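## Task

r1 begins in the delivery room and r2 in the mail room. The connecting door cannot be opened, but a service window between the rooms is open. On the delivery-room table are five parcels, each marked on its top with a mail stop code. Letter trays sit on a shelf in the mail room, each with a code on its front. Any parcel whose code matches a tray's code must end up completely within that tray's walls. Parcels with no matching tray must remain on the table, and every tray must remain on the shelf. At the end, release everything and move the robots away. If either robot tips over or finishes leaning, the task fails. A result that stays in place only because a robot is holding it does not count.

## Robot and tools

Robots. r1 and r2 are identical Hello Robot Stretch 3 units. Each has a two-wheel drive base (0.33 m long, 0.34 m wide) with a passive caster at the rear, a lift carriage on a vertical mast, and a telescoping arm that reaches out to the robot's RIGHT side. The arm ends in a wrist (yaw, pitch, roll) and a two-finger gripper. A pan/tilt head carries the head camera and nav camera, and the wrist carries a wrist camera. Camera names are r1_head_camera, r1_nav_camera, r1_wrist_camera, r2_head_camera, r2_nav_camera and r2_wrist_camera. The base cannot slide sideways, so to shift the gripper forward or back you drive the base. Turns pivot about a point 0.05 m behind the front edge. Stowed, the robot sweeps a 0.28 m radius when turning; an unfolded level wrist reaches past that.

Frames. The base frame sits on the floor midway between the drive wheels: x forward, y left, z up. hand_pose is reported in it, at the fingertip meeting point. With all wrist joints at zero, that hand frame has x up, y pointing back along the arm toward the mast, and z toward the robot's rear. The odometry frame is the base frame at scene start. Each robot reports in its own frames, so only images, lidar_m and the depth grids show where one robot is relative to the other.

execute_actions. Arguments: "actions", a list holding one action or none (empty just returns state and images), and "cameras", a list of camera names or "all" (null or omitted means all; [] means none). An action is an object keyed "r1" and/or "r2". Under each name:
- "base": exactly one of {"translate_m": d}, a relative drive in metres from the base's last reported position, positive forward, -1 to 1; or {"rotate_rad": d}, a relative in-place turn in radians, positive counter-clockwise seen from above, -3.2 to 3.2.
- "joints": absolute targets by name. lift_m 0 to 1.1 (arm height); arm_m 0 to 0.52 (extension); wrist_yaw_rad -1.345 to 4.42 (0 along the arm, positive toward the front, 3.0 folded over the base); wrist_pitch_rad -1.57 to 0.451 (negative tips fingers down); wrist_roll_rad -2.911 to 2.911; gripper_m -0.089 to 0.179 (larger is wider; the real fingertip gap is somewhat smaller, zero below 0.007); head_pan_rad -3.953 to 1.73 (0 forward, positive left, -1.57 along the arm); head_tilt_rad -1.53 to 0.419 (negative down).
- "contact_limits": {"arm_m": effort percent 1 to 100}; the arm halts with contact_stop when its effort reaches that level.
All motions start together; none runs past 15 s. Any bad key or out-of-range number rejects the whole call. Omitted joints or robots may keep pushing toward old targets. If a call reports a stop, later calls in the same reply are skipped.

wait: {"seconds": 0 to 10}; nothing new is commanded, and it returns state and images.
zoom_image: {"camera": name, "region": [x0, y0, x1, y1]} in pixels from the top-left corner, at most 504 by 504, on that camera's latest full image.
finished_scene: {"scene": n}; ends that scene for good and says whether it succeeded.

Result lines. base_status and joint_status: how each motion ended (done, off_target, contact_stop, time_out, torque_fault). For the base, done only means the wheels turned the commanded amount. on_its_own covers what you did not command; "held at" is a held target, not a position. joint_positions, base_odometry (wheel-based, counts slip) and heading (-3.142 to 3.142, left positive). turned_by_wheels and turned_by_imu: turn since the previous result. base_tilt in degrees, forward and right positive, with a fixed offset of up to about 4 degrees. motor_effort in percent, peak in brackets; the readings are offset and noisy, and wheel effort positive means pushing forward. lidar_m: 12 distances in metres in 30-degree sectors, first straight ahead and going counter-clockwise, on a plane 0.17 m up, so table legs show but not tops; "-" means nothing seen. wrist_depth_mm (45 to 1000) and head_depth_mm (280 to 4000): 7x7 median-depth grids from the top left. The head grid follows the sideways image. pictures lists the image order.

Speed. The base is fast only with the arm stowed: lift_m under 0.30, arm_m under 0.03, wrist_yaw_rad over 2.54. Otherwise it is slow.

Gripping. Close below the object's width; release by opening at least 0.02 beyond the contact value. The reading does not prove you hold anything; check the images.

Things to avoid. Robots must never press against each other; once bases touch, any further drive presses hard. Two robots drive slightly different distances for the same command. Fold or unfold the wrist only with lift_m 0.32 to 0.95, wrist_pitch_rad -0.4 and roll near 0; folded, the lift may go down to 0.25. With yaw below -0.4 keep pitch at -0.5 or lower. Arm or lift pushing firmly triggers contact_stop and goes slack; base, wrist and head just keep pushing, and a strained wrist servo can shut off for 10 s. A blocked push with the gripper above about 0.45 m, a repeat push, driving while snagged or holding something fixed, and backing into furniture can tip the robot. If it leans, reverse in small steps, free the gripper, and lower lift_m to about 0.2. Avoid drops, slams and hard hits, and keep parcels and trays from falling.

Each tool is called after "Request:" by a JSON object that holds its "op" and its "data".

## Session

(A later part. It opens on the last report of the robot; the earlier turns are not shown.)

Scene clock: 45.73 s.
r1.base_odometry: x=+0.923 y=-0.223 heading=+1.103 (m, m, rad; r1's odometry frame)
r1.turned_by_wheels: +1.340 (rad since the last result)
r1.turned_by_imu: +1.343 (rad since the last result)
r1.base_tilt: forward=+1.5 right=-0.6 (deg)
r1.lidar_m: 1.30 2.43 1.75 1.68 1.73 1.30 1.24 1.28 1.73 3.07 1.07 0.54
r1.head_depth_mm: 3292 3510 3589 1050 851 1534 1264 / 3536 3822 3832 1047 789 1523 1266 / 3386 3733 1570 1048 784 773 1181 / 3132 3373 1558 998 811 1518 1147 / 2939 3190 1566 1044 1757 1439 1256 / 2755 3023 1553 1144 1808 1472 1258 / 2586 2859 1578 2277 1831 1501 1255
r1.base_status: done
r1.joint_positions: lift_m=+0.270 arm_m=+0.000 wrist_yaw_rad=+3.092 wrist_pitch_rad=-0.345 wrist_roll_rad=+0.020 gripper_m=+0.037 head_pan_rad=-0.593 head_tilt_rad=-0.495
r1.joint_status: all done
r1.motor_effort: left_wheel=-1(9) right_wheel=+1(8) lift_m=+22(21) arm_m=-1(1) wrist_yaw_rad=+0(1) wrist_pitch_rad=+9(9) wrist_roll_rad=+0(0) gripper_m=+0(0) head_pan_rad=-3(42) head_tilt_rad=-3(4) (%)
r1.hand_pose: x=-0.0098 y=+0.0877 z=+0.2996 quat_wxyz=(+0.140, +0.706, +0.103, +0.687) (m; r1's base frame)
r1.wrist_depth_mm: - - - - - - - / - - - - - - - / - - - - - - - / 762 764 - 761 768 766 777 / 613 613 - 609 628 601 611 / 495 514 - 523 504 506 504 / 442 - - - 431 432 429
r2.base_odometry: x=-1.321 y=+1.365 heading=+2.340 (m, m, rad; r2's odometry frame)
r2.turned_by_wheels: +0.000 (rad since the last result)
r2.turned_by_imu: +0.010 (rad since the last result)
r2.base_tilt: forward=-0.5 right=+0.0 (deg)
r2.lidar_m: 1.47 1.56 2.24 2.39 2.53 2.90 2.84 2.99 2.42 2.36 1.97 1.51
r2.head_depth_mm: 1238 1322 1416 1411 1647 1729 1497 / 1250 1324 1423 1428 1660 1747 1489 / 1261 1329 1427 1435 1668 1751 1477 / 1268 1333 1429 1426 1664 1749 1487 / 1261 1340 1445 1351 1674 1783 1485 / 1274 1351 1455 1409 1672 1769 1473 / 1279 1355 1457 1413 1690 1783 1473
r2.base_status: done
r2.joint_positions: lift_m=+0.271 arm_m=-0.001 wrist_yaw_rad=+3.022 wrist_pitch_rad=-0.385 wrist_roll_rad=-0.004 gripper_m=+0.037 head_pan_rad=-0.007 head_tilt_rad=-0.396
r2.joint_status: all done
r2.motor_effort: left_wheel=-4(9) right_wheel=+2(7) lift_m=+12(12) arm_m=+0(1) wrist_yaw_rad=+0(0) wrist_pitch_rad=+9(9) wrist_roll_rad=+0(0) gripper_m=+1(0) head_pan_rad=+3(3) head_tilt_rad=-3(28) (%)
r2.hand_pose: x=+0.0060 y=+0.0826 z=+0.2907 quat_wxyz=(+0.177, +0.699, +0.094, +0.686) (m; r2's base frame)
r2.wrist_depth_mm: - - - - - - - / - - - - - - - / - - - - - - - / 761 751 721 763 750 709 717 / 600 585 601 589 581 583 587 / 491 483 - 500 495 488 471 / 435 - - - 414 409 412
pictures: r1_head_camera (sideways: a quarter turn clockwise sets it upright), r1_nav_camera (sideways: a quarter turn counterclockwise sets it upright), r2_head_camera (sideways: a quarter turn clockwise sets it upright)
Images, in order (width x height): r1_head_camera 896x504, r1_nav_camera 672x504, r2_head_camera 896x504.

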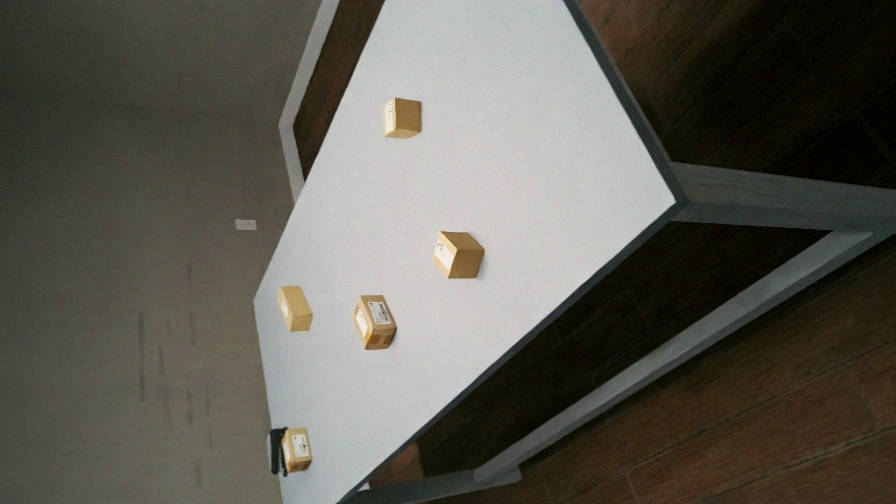

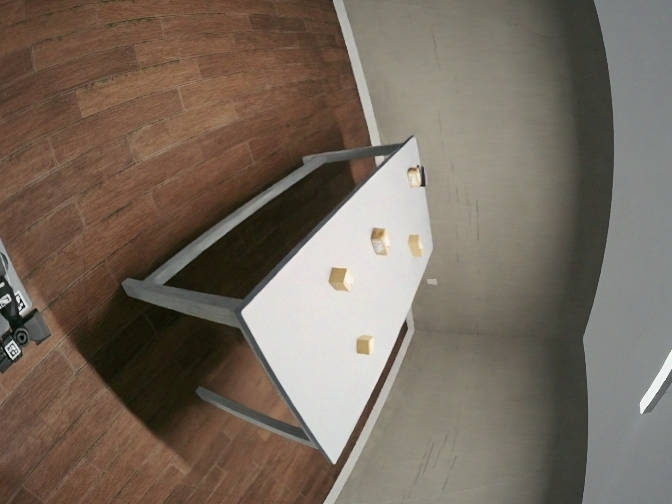

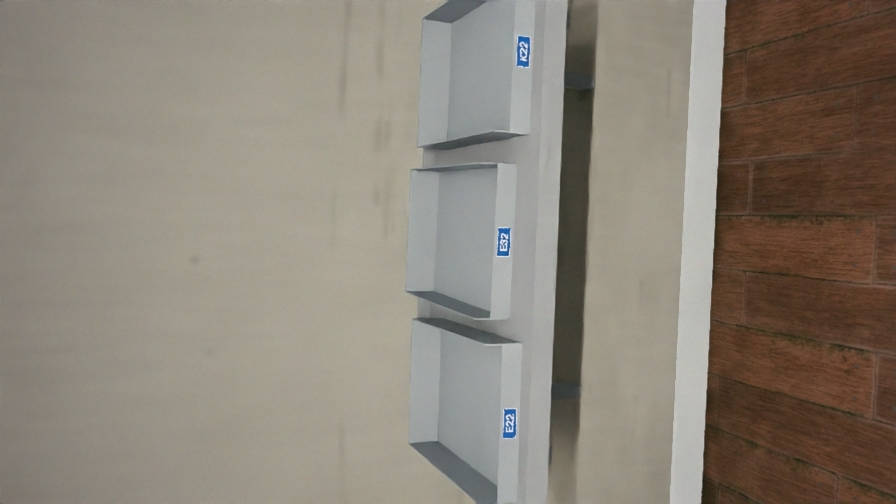

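Request:
{"op": "zoom_image", "data": {"camera": "r2_head_camera", "region": [470, 20, 560, 270]}}

Request:
{"op": "zoom_image", "data": {"camera": "r2_head_camera", "region": [470, 380, 560, 470]}}

Request:
{"op": "zoom_image", "data": {"camera": "r1_head_camera", "region": [340, 80, 500, 360]}}

Region (470, 20, 560, 270) of r2_head_camera's 896x504 image, scaled by 2.016, with more detail than that image has; it fills the left 181 columns of this view, and the rest is white.

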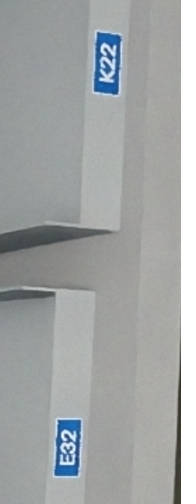

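Region (470, 380, 560, 470) of r2_head_camera's 896x504 image, scaled by 5.600, with more detail than that image has.

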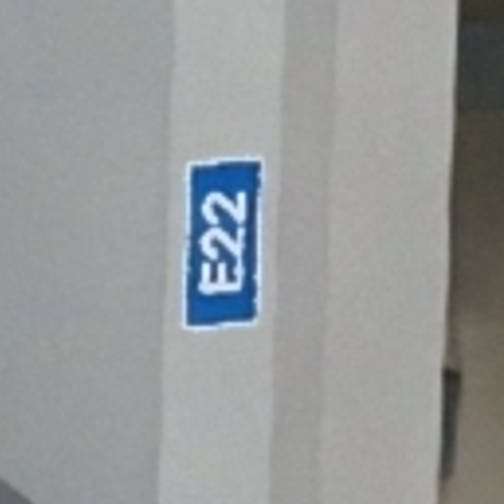

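Region (340, 80, 500, 360) of r1_head_camera's 896x504 image, scaled by 1.800, with more detail than that image has; it fills the left 288 columns of this view, and the rest is white.

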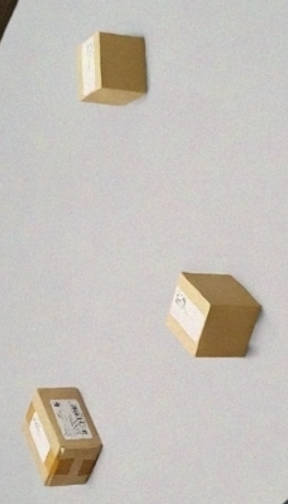

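Request:
{"op": "execute_actions", "data": {"actions": [{"r1": {"base": {"translate_m": 0.75}, "joints": {"head_pan_rad": -1.45, "head_tilt_rad": -0.75}}, "r2": {"base": {"rotate_rad": -0.1}}}], "cameras": ["r1_head_camera", "r1_nav_camera"]}}

Scene clock: 59.20 s.
r1.base_odometry: x=+1.262 y=+0.447 heading=+1.103 (m, m, rad; r1's odometry frame)
r1.turned_by_wheels: +0.000 (rad since the last result)
r1.turned_by_imu: +0.005 (rad since the last result)
r1.base_tilt: forward=+1.5 right=-0.6 (deg)
r1.lidar_m: 2.32 2.39 1.77 1.69 1.75 2.08 1.99 2.06 0.36 0.35 0.36 0.48
r1.head_depth_mm: 2639 2866 936 746 622 1230 1083 / 2624 2866 933 746 620 1233 1105 / 2670 2914 874 745 621 1250 1106 / 2693 2970 928 744 620 1249 1100 / 2749 2964 928 742 619 1275 1102 / 2806 3030 929 720 618 1296 1106 / 2849 3008 924 701 618 1298 1120
r1.base_status: done
r1.joint_positions: lift_m=+0.270 arm_m=+0.000 wrist_yaw_rad=+3.092 wrist_pitch_rad=-0.345 wrist_roll_rad=+0.020 gripper_m=+0.037 head_pan_rad=-1.443 head_tilt_rad=-0.740
r1.joint_status: all done
r1.motor_effort: left_wheel=-2(11) right_wheel=+1(6) lift_m=+22(22) arm_m=-1(1) wrist_yaw_rad=+0(1) wrist_pitch_rad=+9(9) wrist_roll_rad=+0(0) gripper_m=+0(0) head_pan_rad=-3(42) head_tilt_rad=-6(31) (%)
r1.hand_pose: x=-0.0098 y=+0.0877 z=+0.2996 quat_wxyz=(+0.140, +0.706, +0.103, +0.687) (m; r1's base frame)
r1.wrist_depth_mm: - - - - - - - / - - - - - - - / - - - - - - - / 753 763 - 774 767 765 765 / 603 596 - 608 623 615 616 / 494 511 - 521 511 505 511 / 443 - - - 425 434 434
r2.base_odometry: x=-1.321 y=+1.365 heading=+2.240 (m, m, rad; r2's odometry frame)
r2.turned_by_wheels: -0.100 (rad since the last result)
r2.turned_by_imu: -0.101 (rad since the last result)
r2.base_tilt: forward=-0.6 right=+0.1 (deg)
r2.lidar_m: 1.47 1.51 2.02 2.40 2.47 2.97 2.85 2.92 2.48 2.36 2.17 1.54
r2.head_depth_mm: 1275 1367 1459 1552 1703 1783 1506 / 1281 1361 1448 1426 1682 1774 1494 / 1265 1353 1449 1431 1682 1783 1481 / 1266 1336 1436 1421 1664 1754 1488 / 1264 1340 1427 1409 1658 1767 1484 / 1248 1332 1422 1373 1643 1740 1477 / 1245 1329 1405 1403 1631 1736 1473
r2.base_status: done
r2.joint_positions: lift_m=+0.271 arm_m=-0.001 wrist_yaw_rad=+3.022 wrist_pitch_rad=-0.385 wrist_roll_rad=-0.004 gripper_m=+0.037 head_pan_rad=-0.007 head_tilt_rad=-0.396
r2.joint_status: not commanded
r2.motor_effort: left_wheel=+1(11) right_wheel=-1(6) lift_m=+12(12) arm_m=+0(0) wrist_yaw_rad=+0(0) wrist_pitch_rad=+9(9) wrist_roll_rad=+0(0) gripper_m=+0(0) head_pan_rad=+2(3) head_tilt_rad=-3(2) (%)
r2.hand_pose: x=+0.0060 y=+0.0826 z=+0.2907 quat_wxyz=(+0.177, +0.699, +0.094, +0.686) (m; r2's base frame)
r2.wrist_depth_mm: - - - - - - - / - - - - - - - / - - - - - - - / 752 759 766 740 733 747 742 / 597 593 612 603 594 580 575 / 498 490 - 499 495 485 482 / 435 - - - 416 410 409
pictures: r1_head_camera (sideways: a quarter turn clockwise sets it upright), r1_nav_camera (sideways: a quarter turn counterclockwise sets it upright)
Images, in order (width x height): r1_head_camera 896x504, r1_nav_camera 672x504.

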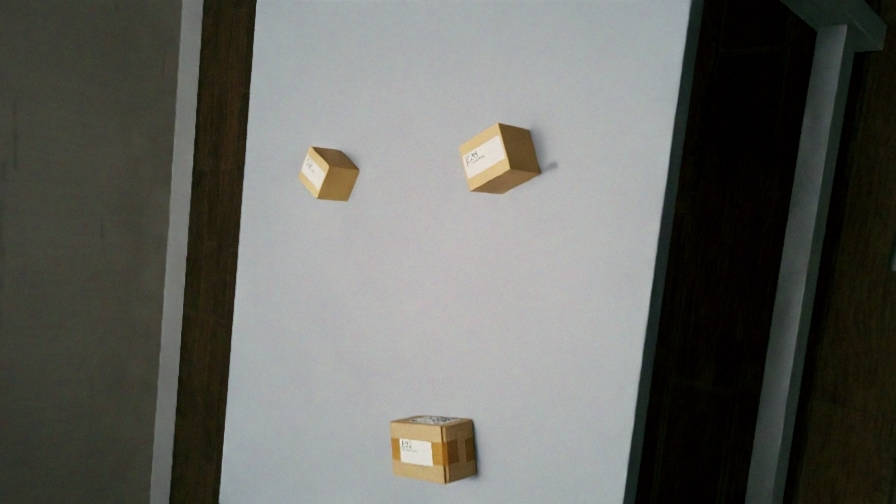

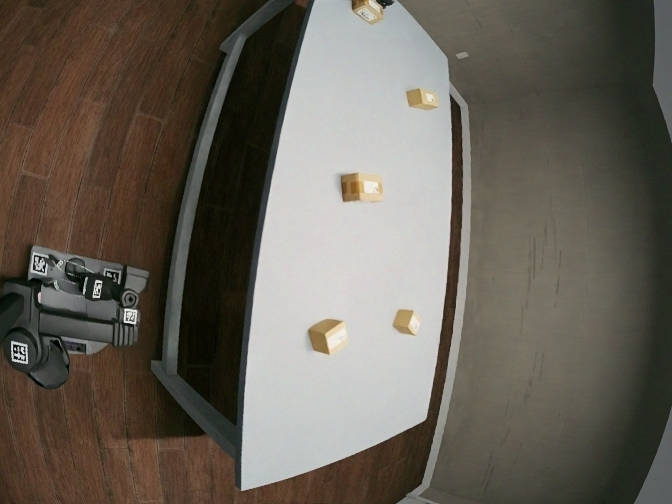

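Request:
{"op": "zoom_image", "data": {"camera": "r1_head_camera", "region": [450, 120, 530, 200]}}

Request:
{"op": "zoom_image", "data": {"camera": "r1_head_camera", "region": [385, 410, 465, 490]}}

Request:
{"op": "zoom_image", "data": {"camera": "r1_head_camera", "region": [290, 140, 360, 210]}}

Region (450, 120, 530, 200) of r1_head_camera's 896x504 image, scaled by 6.300, with more detail than that image has.

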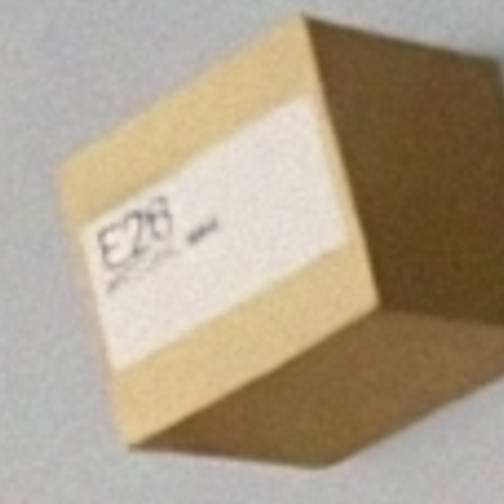

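Region (385, 410, 465, 490) of r1_head_camera's 896x504 image, scaled by 6.300, with more detail than that image has.

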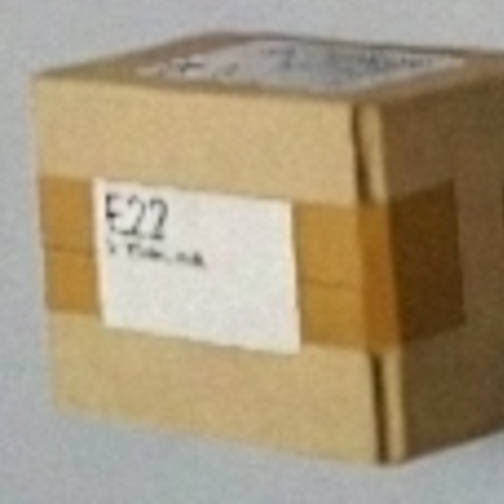

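Region (290, 140, 360, 210) of r1_head_camera's 896x504 image, scaled by 7.200, with more detail than that image has.

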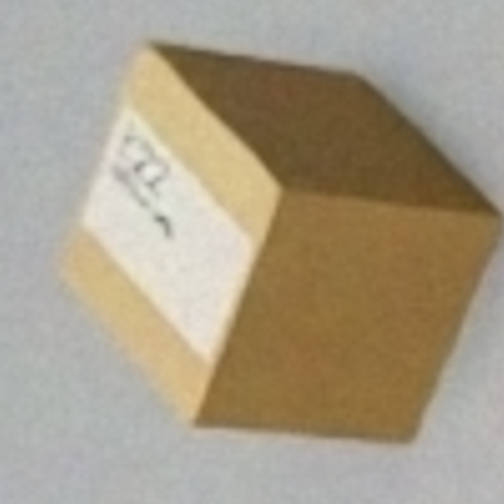

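Request:
{"op": "execute_actions", "data": {"actions": [{"r1": {"joints": {"lift_m": 0.93, "wrist_pitch_rad": -0.4, "head_pan_rad": -0.75, "head_tilt_rad": -0.55}}, "r2": {"base": {"translate_m": -1.0}}}], "cameras": ["r1_head_camera"]}}

Request:
{"op": "execute_actions", "data": {"actions": [{"r1": {"joints": {"wrist_yaw_rad": 0.0, "gripper_m": 0.15}}, "r2": {"base": {"translate_m": -1.0}}}], "cameras": ["r1_wrist_camera", "r1_nav_camera"]}}

Scene clock: 71.47 s.
r1.base_odometry: x=+1.262 y=+0.447 heading=+1.103 (m, m, rad; r1's odometry frame)
r1.turned_by_wheels: +0.000 (rad since the last result)
r1.turned_by_imu: +0.003 (rad since the last result)
r1.base_tilt: forward=+1.5 right=-0.6 (deg)
r1.lidar_m: 2.31 2.39 1.77 1.69 1.74 2.08 1.99 2.06 0.36 0.35 0.36 0.48
r1.head_depth_mm: 2999 3160 3246 947 734 600 520 / 3146 3442 3235 950 695 598 1158 / 2942 3303 1329 942 731 613 1223 / 2696 2952 1329 943 729 1364 1195 / 2451 2779 1326 941 781 1441 1175 / 2275 2516 1322 936 1661 1350 1217 / 2155 2299 2444 1016 1596 1443 1223
r1.base_status: not commanded
r1.joint_positions: lift_m=+0.930 arm_m=+0.000 wrist_yaw_rad=+3.092 wrist_pitch_rad=-0.416 wrist_roll_rad=+0.020 gripper_m=+0.037 head_pan_rad=-0.757 head_tilt_rad=-0.557
r1.joint_status: all done
r1.motor_effort: left_wheel=-1(1) right_wheel=+1(1) lift_m=+28(29) arm_m=-1(0) wrist_yaw_rad=+1(1) wrist_pitch_rad=+8(8) wrist_roll_rad=+0(0) gripper_m=-1(0) head_pan_rad=+4(40) head_tilt_rad=+4(24) (%)
r1.hand_pose: x=-0.0102 y=+0.0793 z=+0.9429 quat_wxyz=(+0.165, +0.702, +0.128, +0.681) (m; r1's base frame)
r1.wrist_depth_mm: - - - - - - - / - - - - - - - / - - - - - - - / - - - - - - - / - - - - - - - / - - - - - - - / - - - - - - -
r2.base_odometry: x=-0.701 y=+0.581 heading=+2.240 (m, m, rad; r2's odometry frame)
r2.turned_by_wheels: +0.000 (rad since the last result)
r2.turned_by_imu: -0.010 (rad since the last result)
r2.base_tilt: forward=-0.6 right=+0.0 (deg)
r2.lidar_m: 2.46 2.53 2.48 2.33 2.39 1.94 1.84 1.89 2.49 2.40 2.47 2.60
r2.head_depth_mm: 2188 2326 2490 2676 2406 1836 1494 / 2181 2341 2489 2685 2416 1826 1493 / 2163 2326 2390 2654 2413 1843 1484 / 2143 2289 2360 2635 2380 1840 1488 / 2125 2266 2350 2628 2393 1837 1482 / 2123 2261 2334 2570 2378 1827 1482 / 2110 2239 2389 2593 2357 1814 1476
r2.base_status: done
r2.joint_positions: lift_m=+0.271 arm_m=-0.001 wrist_yaw_rad=+3.022 wrist_pitch_rad=-0.385 wrist_roll_rad=-0.004 gripper_m=+0.037 head_pan_rad=-0.007 head_tilt_rad=-0.396
r2.joint_status: not commanded
r2.motor_effort: left_wheel=+2(11) right_wheel=-1(7) lift_m=+12(12) arm_m=-1(0) wrist_yaw_rad=+0(1) wrist_pitch_rad=+9(9) wrist_roll_rad=+1(1) gripper_m=+1(1) head_pan_rad=+2(2) head_tilt_rad=-3(3) (%)
r2.hand_pose: x=+0.0060 y=+0.0826 z=+0.2907 quat_wxyz=(+0.177, +0.699, +0.094, +0.686) (m; r2's base frame)
r2.wrist_depth_mm: - - - - - - - / - - - - - - - / - - - - - - - / 747 731 769 758 740 723 732 / 606 607 630 585 597 573 585 / 497 495 - 504 486 491 476 / 433 - - - 416 417 407
pictures: r1_head_camera (sideways: a quarter turn clockwise sets it upright)
Images, in order (width x height): r1_head_camera 896x504.

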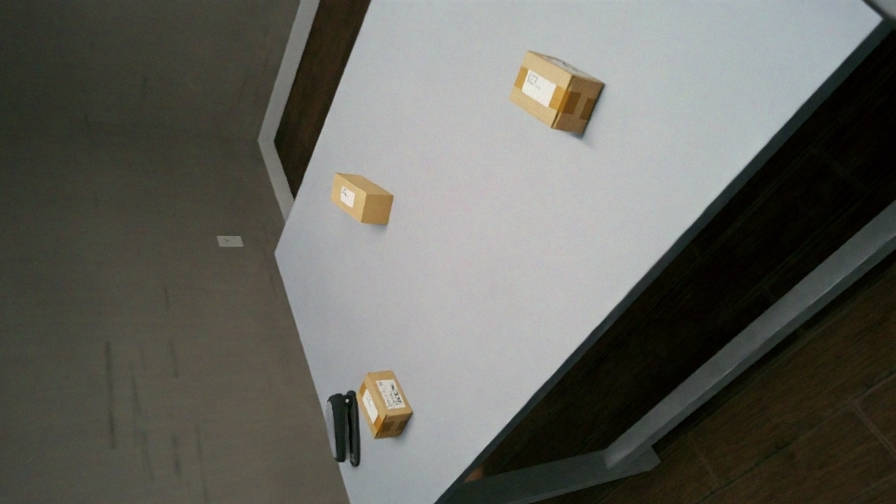

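Scene clock: 76.40 s.
r1.base_odometry: x=+1.262 y=+0.447 heading=+1.103 (m, m, rad; r1's odometry frame)
r1.turned_by_wheels: +0.000 (rad since the last result)
r1.turned_by_imu: +0.001 (rad since the last result)
r1.base_tilt: forward=+1.6 right=-0.6 (deg)
r1.lidar_m: 2.32 2.40 1.76 1.69 1.75 2.07 1.99 2.06 0.36 0.35 0.36 0.48
r1.head_depth_mm: 2942 3149 3231 949 736 601 518 / 3176 3405 3255 947 695 599 1156 / 2997 3327 1337 945 731 611 1227 / 2716 2974 1329 944 730 1373 1193 / 2513 2675 1316 940 775 1450 1175 / 2297 2495 1323 940 1649 1341 1223 / 2114 2330 2401 1020 1624 1449 1221
r1.base_status: not commanded
r1.joint_positions: lift_m=+0.930 arm_m=+0.000 wrist_yaw_rad=+0.002 wrist_pitch_rad=-0.416 wrist_roll_rad=+0.020 gripper_m=+0.150 head_pan_rad=-0.757 head_tilt_rad=-0.557
r1.joint_status: all done
r1.motor_effort: left_wheel=-1(1) right_wheel=+1(1) lift_m=+28(27) arm_m=-1(1) wrist_yaw_rad=-1(1) wrist_pitch_rad=+8(8) wrist_roll_rad=+0(0) gripper_m=+0(88) head_pan_rad=+3(4) head_tilt_rad=+4(4) (%)
r1.hand_pose: x=-0.0211 y=-0.3697 z=+0.9429 quat_wxyz=(+0.685, +0.146, -0.698, -0.147) (m; r1's base frame)
r1.wrist_depth_mm: - - - - - - - / - - - - - - - / 650 663 648 624 654 - - / 500 498 501 499 510 504 - / 355 425 412 399 414 429 - / 343 - 346 328 347 - 353 / 299 300 299 299 300 301 302
r2.base_odometry: x=-0.081 y=-0.203 heading=+2.240 (m, m, rad; r2's odometry frame)
r2.turned_by_wheels: +0.000 (rad since the last result)
r2.turned_by_imu: -0.011 (rad since the last result)
r2.base_tilt: forward=-0.6 right=+0.0 (deg)
r2.lidar_m: 3.44 3.47 2.41 2.28 1.28 0.89 0.85 0.87 1.14 2.45 2.52 3.30
r2.head_depth_mm: 3133 3294 3545 3511 2421 1832 1490 / 3093 3222 3533 3466 2410 1845 1489 / 3091 3303 3502 3442 2406 1839 1497 / 3075 3226 3474 3449 2412 1821 1480 / 3010 3172 3463 3407 2396 1822 1480 / 3021 3188 3388 3394 2388 1823 1477 / 3006 3192 3396 3378 2391 1806 1481
r2.base_status: done
r2.joint_positions: lift_m=+0.271 arm_m=-0.001 wrist_yaw_rad=+3.022 wrist_pitch_rad=-0.385 wrist_roll_rad=-0.004 gripper_m=+0.037 head_pan_rad=-0.007 head_tilt_rad=-0.396
r2.joint_status: not commanded
r2.motor_effort: left_wheel=+2(11) right_wheel=-1(7) lift_m=+13(12) arm_m=-1(0) wrist_yaw_rad=+0(1) wrist_pitch_rad=+8(9) wrist_roll_rad=+0(1) gripper_m=+0(0) head_pan_rad=+3(2) head_tilt_rad=-3(3) (%)
r2.hand_pose: x=+0.0060 y=+0.0826 z=+0.2907 quat_wxyz=(+0.177, +0.699, +0.094, +0.686) (m; r2's base frame)
r2.wrist_depth_mm: - - - - - - - / - - - - - - - / - - - - - - - / 755 742 737 741 744 746 737 / 599 593 614 589 585 589 575 / 483 495 - 510 488 480 476 / 430 - - - 413 413 408
pictures: r1_nav_camera (sideways: a quarter turn counterclockwise sets it upright), r1_wrist_camera
Images, in order (width x height): r1_nav_camera 672x504, r1_wrist_camera 644x364.

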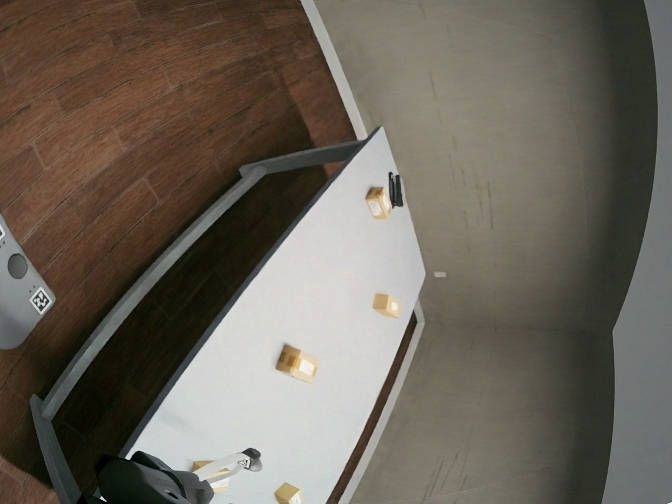

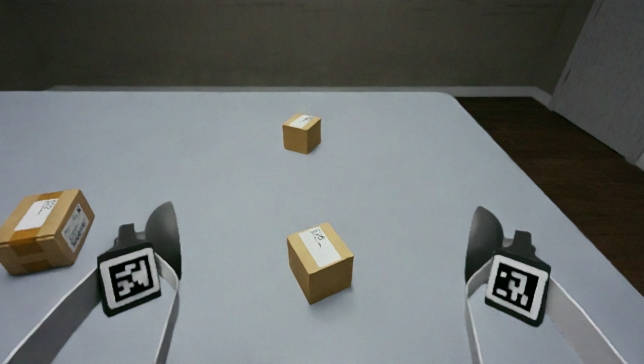

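Request:
{"op": "zoom_image", "data": {"camera": "r1_wrist_camera", "region": [270, 210, 370, 310]}}

Request:
{"op": "zoom_image", "data": {"camera": "r1_wrist_camera", "region": [0, 180, 100, 280]}}

Region (270, 210, 370, 310) of r1_wrist_camera's 644x364 image, scaled by 5.040.

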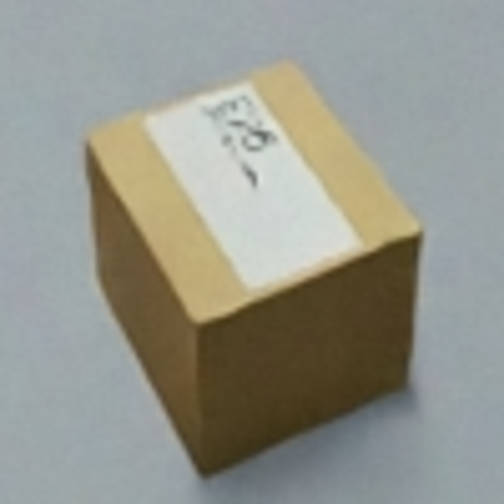

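Region (0, 180, 100, 280) of r1_wrist_camera's 644x364 image, scaled by 5.040.

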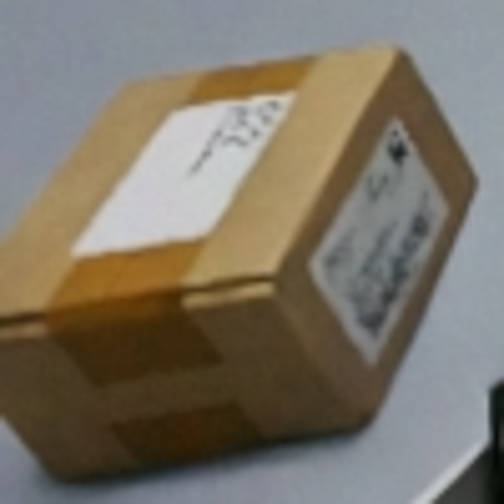

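Request:
{"op": "execute_actions", "data": {"actions": [{"r1": {"joints": {"lift_m": 0.985, "wrist_pitch_rad": -1.0, "arm_m": 0.42, "head_pan_rad": -1.57, "head_tilt_rad": -0.6}}, "r2": {"base": {"translate_m": -0.27}}}], "cameras": ["r1_wrist_camera", "r1_head_camera"]}}

Scene clock: 88.03 s.
r1.base_odometry: x=+1.262 y=+0.447 heading=+1.103 (m, m, rad; r1's odometry frame)
r1.turned_by_wheels: +0.000 (rad since the last result)
r1.turned_by_imu: +0.002 (rad since the last result)
r1.base_tilt: forward=+1.5 right=-0.6 (deg)
r1.lidar_m: 2.31 2.39 1.76 1.69 1.75 2.08 1.99 2.06 0.36 0.35 0.36 0.48
r1.head_depth_mm: 2586 - 2724 897 708 585 1163 / 2600 - 2850 896 707 581 1178 / 2628 - 1104 894 685 581 1179 / 2603 2934 3038 867 685 582 1175 / 2602 2892 2941 893 703 578 1175 / 2650 2898 2942 887 701 579 1168 / 2610 2944 2959 889 682 579 1171
r1.base_status: not commanded
r1.joint_positions: lift_m=+0.985 arm_m=+0.420 wrist_yaw_rad=+0.000 wrist_pitch_rad=-1.006 wrist_roll_rad=+0.020 gripper_m=+0.150 head_pan_rad=-1.563 head_tilt_rad=-0.593
r1.joint_status: all done
r1.motor_effort: left_wheel=-2(2) right_wheel=+1(1) lift_m=+28(29) arm_m=+1(2) wrist_yaw_rad=+1(1) wrist_pitch_rad=+3(8) wrist_roll_rad=+0(0) gripper_m=+0(0) head_pan_rad=-3(40) head_tilt_rad=-5(12) (%)
r1.hand_pose: x=-0.0216 y=-0.6814 z=+0.8942 quat_wxyz=(+0.613, +0.338, -0.625, -0.345) (m; r1's base frame)
r1.wrist_depth_mm: 384 385 382 378 382 378 389 / 360 358 357 355 352 353 353 / 333 332 329 329 330 335 331 / 315 314 309 306 309 310 308 / 297 297 296 295 292 296 291 / 285 - 278 277 276 - 277 / 266 266 264 264 262 262 262
r2.base_odometry: x=+0.087 y=-0.415 heading=+2.240 (m, m, rad; r2's odometry frame)
r2.turned_by_wheels: +0.000 (rad since the last result)
r2.turned_by_imu: -0.003 (rad since the last result)
r2.base_tilt: forward=-0.6 right=+0.0 (deg)
r2.lidar_m: 3.73 3.45 2.41 2.28 0.88 0.61 0.58 0.59 0.78 1.84 2.53 3.30
r2.head_depth_mm: 3351 3587 3873 3566 2408 1857 1491 / 3352 3530 3847 3458 2414 1843 1478 / 3342 3548 3734 3442 2407 1841 1493 / 3278 3509 3716 3405 2391 1830 1479 / 3233 3449 3694 3454 2388 1817 1476 / 3205 3497 3692 3424 2369 1815 1477 / 3227 3412 3636 3413 2370 1822 1472
r2.base_status: done
r2.joint_positions: lift_m=+0.271 arm_m=-0.001 wrist_yaw_rad=+3.022 wrist_pitch_rad=-0.385 wrist_roll_rad=-0.004 gripper_m=+0.037 head_pan_rad=-0.007 head_tilt_rad=-0.396
r2.joint_status: not commanded
r2.motor_effort: left_wheel=+2(12) right_wheel=-1(9) lift_m=+13(12) arm_m=-1(1) wrist_yaw_rad=-1(0) wrist_pitch_rad=+9(8) wrist_roll_rad=+0(0) gripper_m=+1(0) head_pan_rad=+3(3) head_tilt_rad=-3(2) (%)
r2.hand_pose: x=+0.0060 y=+0.0826 z=+0.2907 quat_wxyz=(+0.177, +0.699, +0.094, +0.686) (m; r2's base frame)
r2.wrist_depth_mm: 828 - - - - - - / 867 - - - - - - / 864 - - - - - - / 733 751 772 754 754 753 730 / 577 606 633 595 591 585 585 / 495 497 - 513 487 481 475 / 432 - - - 411 411 405
pictures: r1_head_camera (sideways: a quarter turn clockwise sets it upright), r1_wrist_camera
Images, in order (width x height): r1_head_camera 896x504, r1_wrist_camera 644x364.

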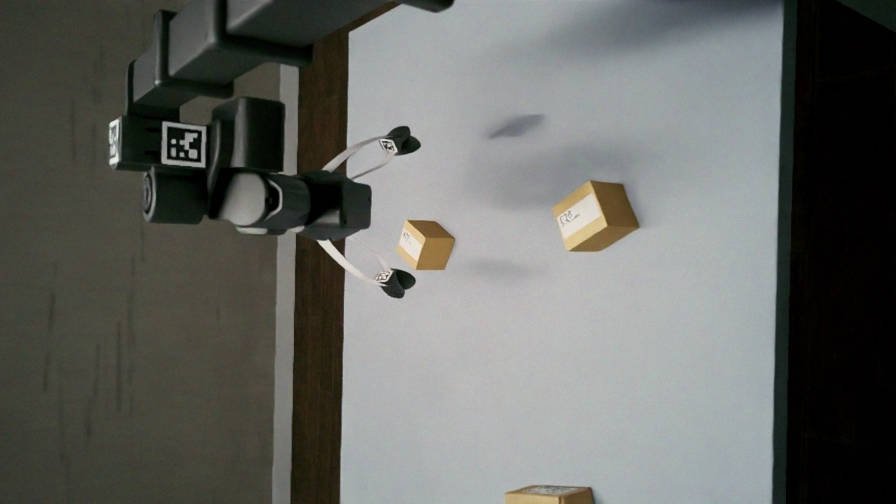

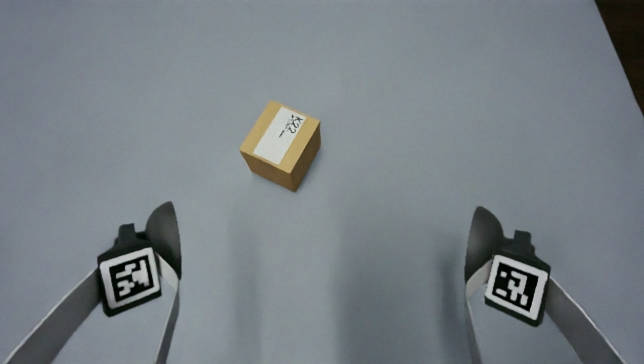

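Request:
{"op": "zoom_image", "data": {"camera": "r1_wrist_camera", "region": [230, 95, 330, 195]}}

Request:
{"op": "zoom_image", "data": {"camera": "r1_head_camera", "region": [545, 175, 645, 260]}}

Region (230, 95, 330, 195) of r1_wrist_camera's 644x364 image, scaled by 5.040.

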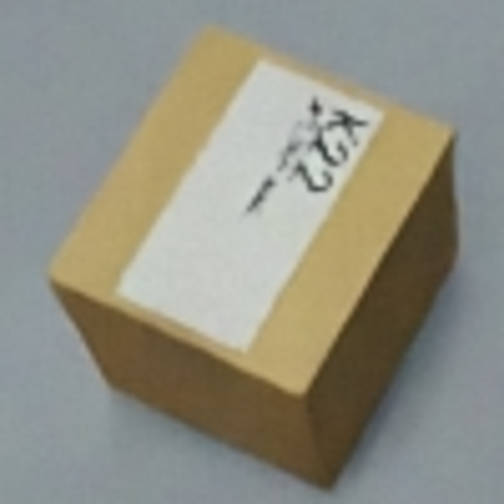

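Region (545, 175, 645, 260) of r1_head_camera's 896x504 image, scaled by 5.040, with more detail than that image has; it fills the top 428 rows of this view, and the rest is white.

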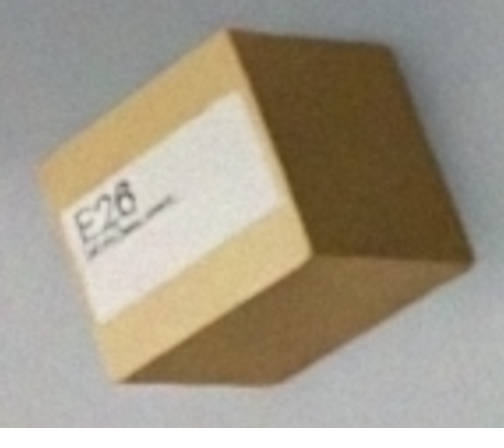

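Request:
{"op": "execute_actions", "data": {"actions": [{"r1": {"base": {"translate_m": 0.10}, "joints": {"lift_m": 0.955, "wrist_pitch_rad": -0.85, "wrist_yaw_rad": -0.46, "arm_m": 0.49}}, "r2": {"base": {"rotate_rad": -1.51}, "joints": {"head_pan_rad": -1.57, "head_tilt_rad": -0.6}}}], "cameras": ["r1_wrist_camera", "r1_head_camera", "r2_head_camera", "r2_nav_camera"]}}

Scene clock: 100.77 s.
r1.base_odometry: x=+1.307 y=+0.536 heading=+1.103 (m, m, rad; r1's odometry frame)
r1.turned_by_wheels: +0.000 (rad since the last result)
r1.turned_by_imu: +0.001 (rad since the last result)
r1.base_tilt: forward=+1.5 right=-0.6 (deg)
r1.lidar_m: 2.22 2.29 1.77 1.69 1.75 2.18 2.09 0.50 0.36 0.34 0.36 0.48
r1.head_depth_mm: 2588 2873 - 897 706 584 1165 / 2596 2781 2984 898 647 583 1164 / 2625 - 1105 871 705 583 1180 / 2618 2913 2992 890 704 582 1176 / 2582 2930 2973 890 705 580 1177 / 2645 2921 2928 892 675 581 1171 / 2609 2932 2937 887 675 579 1177
r1.base_status: done
r1.joint_positions: lift_m=+0.955 arm_m=+0.490 wrist_yaw_rad=-0.458 wrist_pitch_rad=-0.864 wrist_roll_rad=+0.020 gripper_m=+0.150 head_pan_rad=-1.563 head_tilt_rad=-0.593
r1.joint_status: all done
r1.motor_effort: left_wheel=-2(2) right_wheel=+1(5) lift_m=+22(23) arm_m=+1(1) wrist_yaw_rad=-1(1) wrist_pitch_rad=+7(5) wrist_roll_rad=+0(0) gripper_m=+0(0) head_pan_rad=-3(2) head_tilt_rad=-4(4) (%)
r1.hand_pose: x=-0.0871 y=-0.7674 z=+0.8834 quat_wxyz=(+0.551, +0.138, -0.698, -0.436) (m; r1's base frame)
r1.wrist_depth_mm: - - - 438 422 430 - / - - 382 381 379 379 - / 344 347 346 342 345 339 341 / 312 315 313 313 313 309 310 / 289 293 288 239 286 290 288 / 273 - 266 254 266 - 264 / 245 247 247 248 245 246 245
r2.base_odometry: x=+0.087 y=-0.415 heading=+0.730 (m, m, rad; r2's odometry frame)
r2.turned_by_wheels: -1.510 (rad since the last result)
r2.turned_by_imu: -1.527 (rad since the last result)
r2.base_tilt: forward=-0.6 right=+0.0 (deg)
r2.lidar_m: 2.29 2.57 3.53 3.72 3.21 2.35 2.24 0.82 0.60 0.58 0.60 0.83
r2.head_depth_mm: - - 3261 717 599 838 992 / - - 3279 715 599 838 996 / - 3720 3065 715 597 842 999 / - 2858 3269 712 596 844 1003 / - 2811 3203 711 595 841 1001 / - - 2911 708 592 842 1002 / - - 2749 680 593 845 1001
r2.base_status: done
r2.joint_positions: lift_m=+0.271 arm_m=-0.001 wrist_yaw_rad=+3.022 wrist_pitch_rad=-0.385 wrist_roll_rad=-0.004 gripper_m=+0.037 head_pan_rad=-1.563 head_tilt_rad=-0.593
r2.joint_status: all done
r2.motor_effort: left_wheel=+1(15) right_wheel=-2(5) lift_m=+12(13) arm_m=-1(1) wrist_yaw_rad=-1(0) wrist_pitch_rad=+9(9) wrist_roll_rad=+1(0) gripper_m=+0(0) head_pan_rad=-2(34) head_tilt_rad=-5(25) (%)
r2.hand_pose: x=+0.0060 y=+0.0826 z=+0.2907 quat_wxyz=(+0.177, +0.699, +0.094, +0.686) (m; r2's base frame)
r2.wrist_depth_mm: - - - - - - - / - - - - - - - / - - - - - - - / 763 752 750 758 733 732 719 / 596 608 630 593 597 578 570 / 490 483 - 500 479 478 479 / 433 - - - 418 406 409
pictures: r1_head_camera (sideways: a quarter turn clockwise sets it upright), r1_wrist_camera, r2_head_camera (sideways: a quarter turn clockwise sets it upright), r2_nav_camera (sideways: a quarter turn counterclockwise sets it upright)
Images, in order (width x height): r1_head_camera 896x504, r1_wrist_camera 644x364, r2_head_camera 896x504, r2_nav_camera 672x504.

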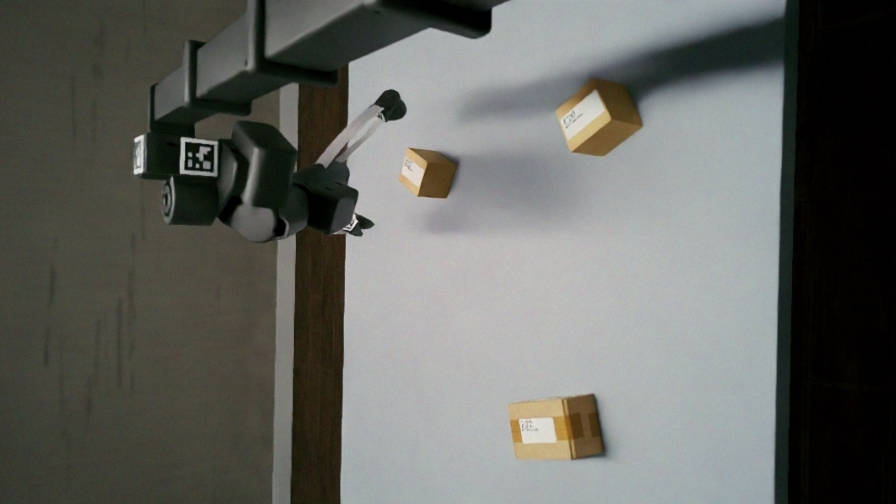

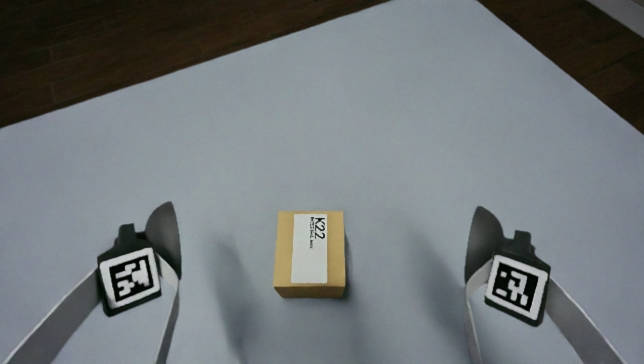

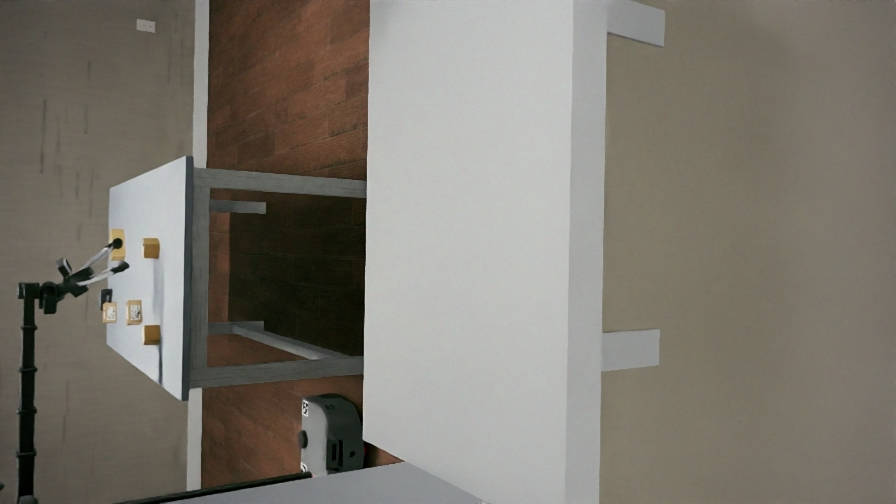

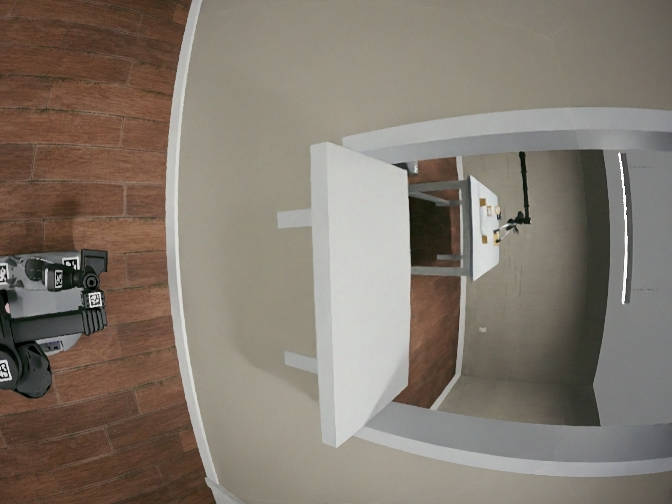

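Request:
{"op": "execute_actions", "data": {"actions": [{"r1": {"joints": {"lift_m": 0.878, "arm_m": 0.51, "gripper_m": 0.12}}, "r2": {"joints": {"lift_m": 0.42}}}], "cameras": ["r1_wrist_camera", "r1_head_camera"]}}

Scene clock: 107.27 s.
r1.base_odometry: x=+1.307 y=+0.536 heading=+1.103 (m, m, rad; r1's odometry frame)
r1.turned_by_wheels: +0.000 (rad since the last result)
r1.turned_by_imu: +0.001 (rad since the last result)
r1.base_tilt: forward=+1.6 right=-0.6 (deg)
r1.lidar_m: 2.21 2.29 1.77 1.69 1.75 2.18 2.09 0.50 0.36 0.34 0.36 0.48
r1.head_depth_mm: 2611 2912 3080 - - 570 1163 / 2609 2864 2830 862 647 582 1165 / 2623 2877 - 863 703 582 1181 / 2636 2928 2961 891 701 583 1177 / 2596 2910 2979 890 702 580 1174 / 2643 2917 2976 893 675 579 1175 / 2606 2915 2932 886 676 578 1172
r1.base_status: not commanded
r1.joint_positions: lift_m=+0.878 arm_m=+0.510 wrist_yaw_rad=-0.458 wrist_pitch_rad=-0.864 wrist_roll_rad=+0.020 gripper_m=+0.120 head_pan_rad=-1.563 head_tilt_rad=-0.593
r1.joint_status: all done
r1.motor_effort: left_wheel=-1(1) right_wheel=+1(1) lift_m=+22(21) arm_m=+1(2) wrist_yaw_rad=+0(1) wrist_pitch_rad=+7(7) wrist_roll_rad=+0(0) gripper_m=+0(87) head_pan_rad=-4(4) head_tilt_rad=-5(4) (%)
r1.hand_pose: x=-0.0871 y=-0.7874 z=+0.8064 quat_wxyz=(+0.551, +0.138, -0.698, -0.436) (m; r1's base frame)
r1.wrist_depth_mm: - - 309 308 309 307 306 / 275 275 274 275 274 273 273 / 250 248 247 247 247 246 248 / 226 226 227 226 225 224 225 / 208 211 207 155 208 211 206 / 192 193 189 145 188 192 191 / 181 178 179 178 178 178 177
r2.base_odometry: x=+0.087 y=-0.415 heading=+0.730 (m, m, rad; r2's odometry frame)
r2.turned_by_wheels: +0.000 (rad since the last result)
r2.turned_by_imu: +0.000 (rad since the last result)
r2.base_tilt: forward=-0.6 right=+0.0 (deg)
r2.lidar_m: 2.29 2.57 3.52 3.72 3.22 2.35 2.22 0.82 0.60 0.58 0.60 0.83
r2.head_depth_mm: - - 3279 717 600 837 997 / - - 3257 717 598 839 994 / - 3660 3080 712 597 840 999 / - 2803 3249 713 596 841 995 / - 2797 3187 711 594 840 999 / - - 2916 708 592 841 999 / - - 2782 679 592 848 1000
r2.base_status: not commanded
r2.joint_positions: lift_m=+0.419 arm_m=-0.001 wrist_yaw_rad=+3.022 wrist_pitch_rad=-0.385 wrist_roll_rad=-0.004 gripper_m=+0.037 head_pan_rad=-1.563 head_tilt_rad=-0.593
r2.joint_status: all done
r2.motor_effort: left_wheel=+1(2) right_wheel=-2(1) lift_m=+41(42) arm_m=-1(0) wrist_yaw_rad=-1(1) wrist_pitch_rad=+9(9) wrist_roll_rad=+0(0) gripper_m=+0(1) head_pan_rad=-2(2) head_tilt_rad=-5(4) (%)
r2.hand_pose: x=+0.0060 y=+0.0826 z=+0.4394 quat_wxyz=(+0.177, +0.699, +0.094, +0.686) (m; r2's base frame)
r2.wrist_depth_mm: - - - - - - - / - - - - - - - / - - - - - - - / - - - - - - - / 806 780 825 791 793 776 774 / 675 678 - 641 667 661 650 / 572 569 - 561 562 563 562
pictures: r1_head_camera (sideways: a quarter turn clockwise sets it upright), r1_wrist_camera
Images, in order (width x height): r1_head_camera 896x504, r1_wrist_camera 644x364.

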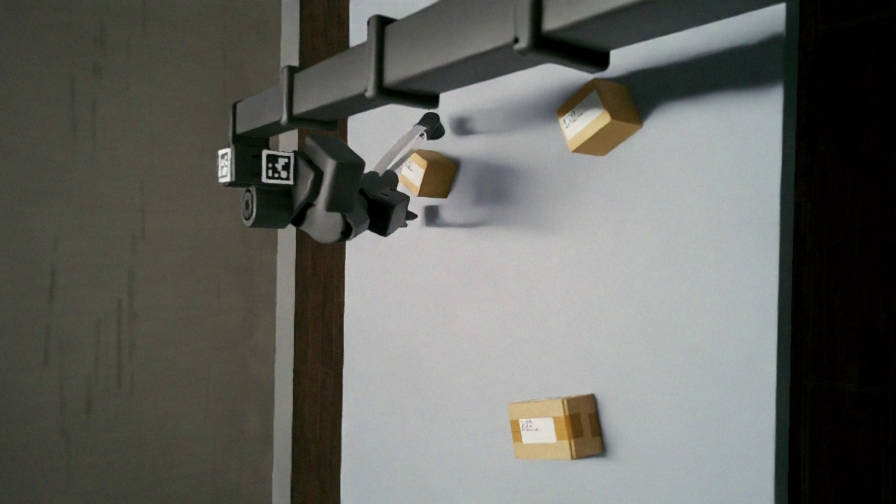

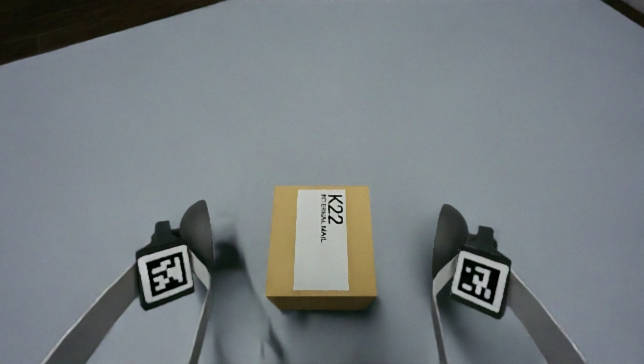

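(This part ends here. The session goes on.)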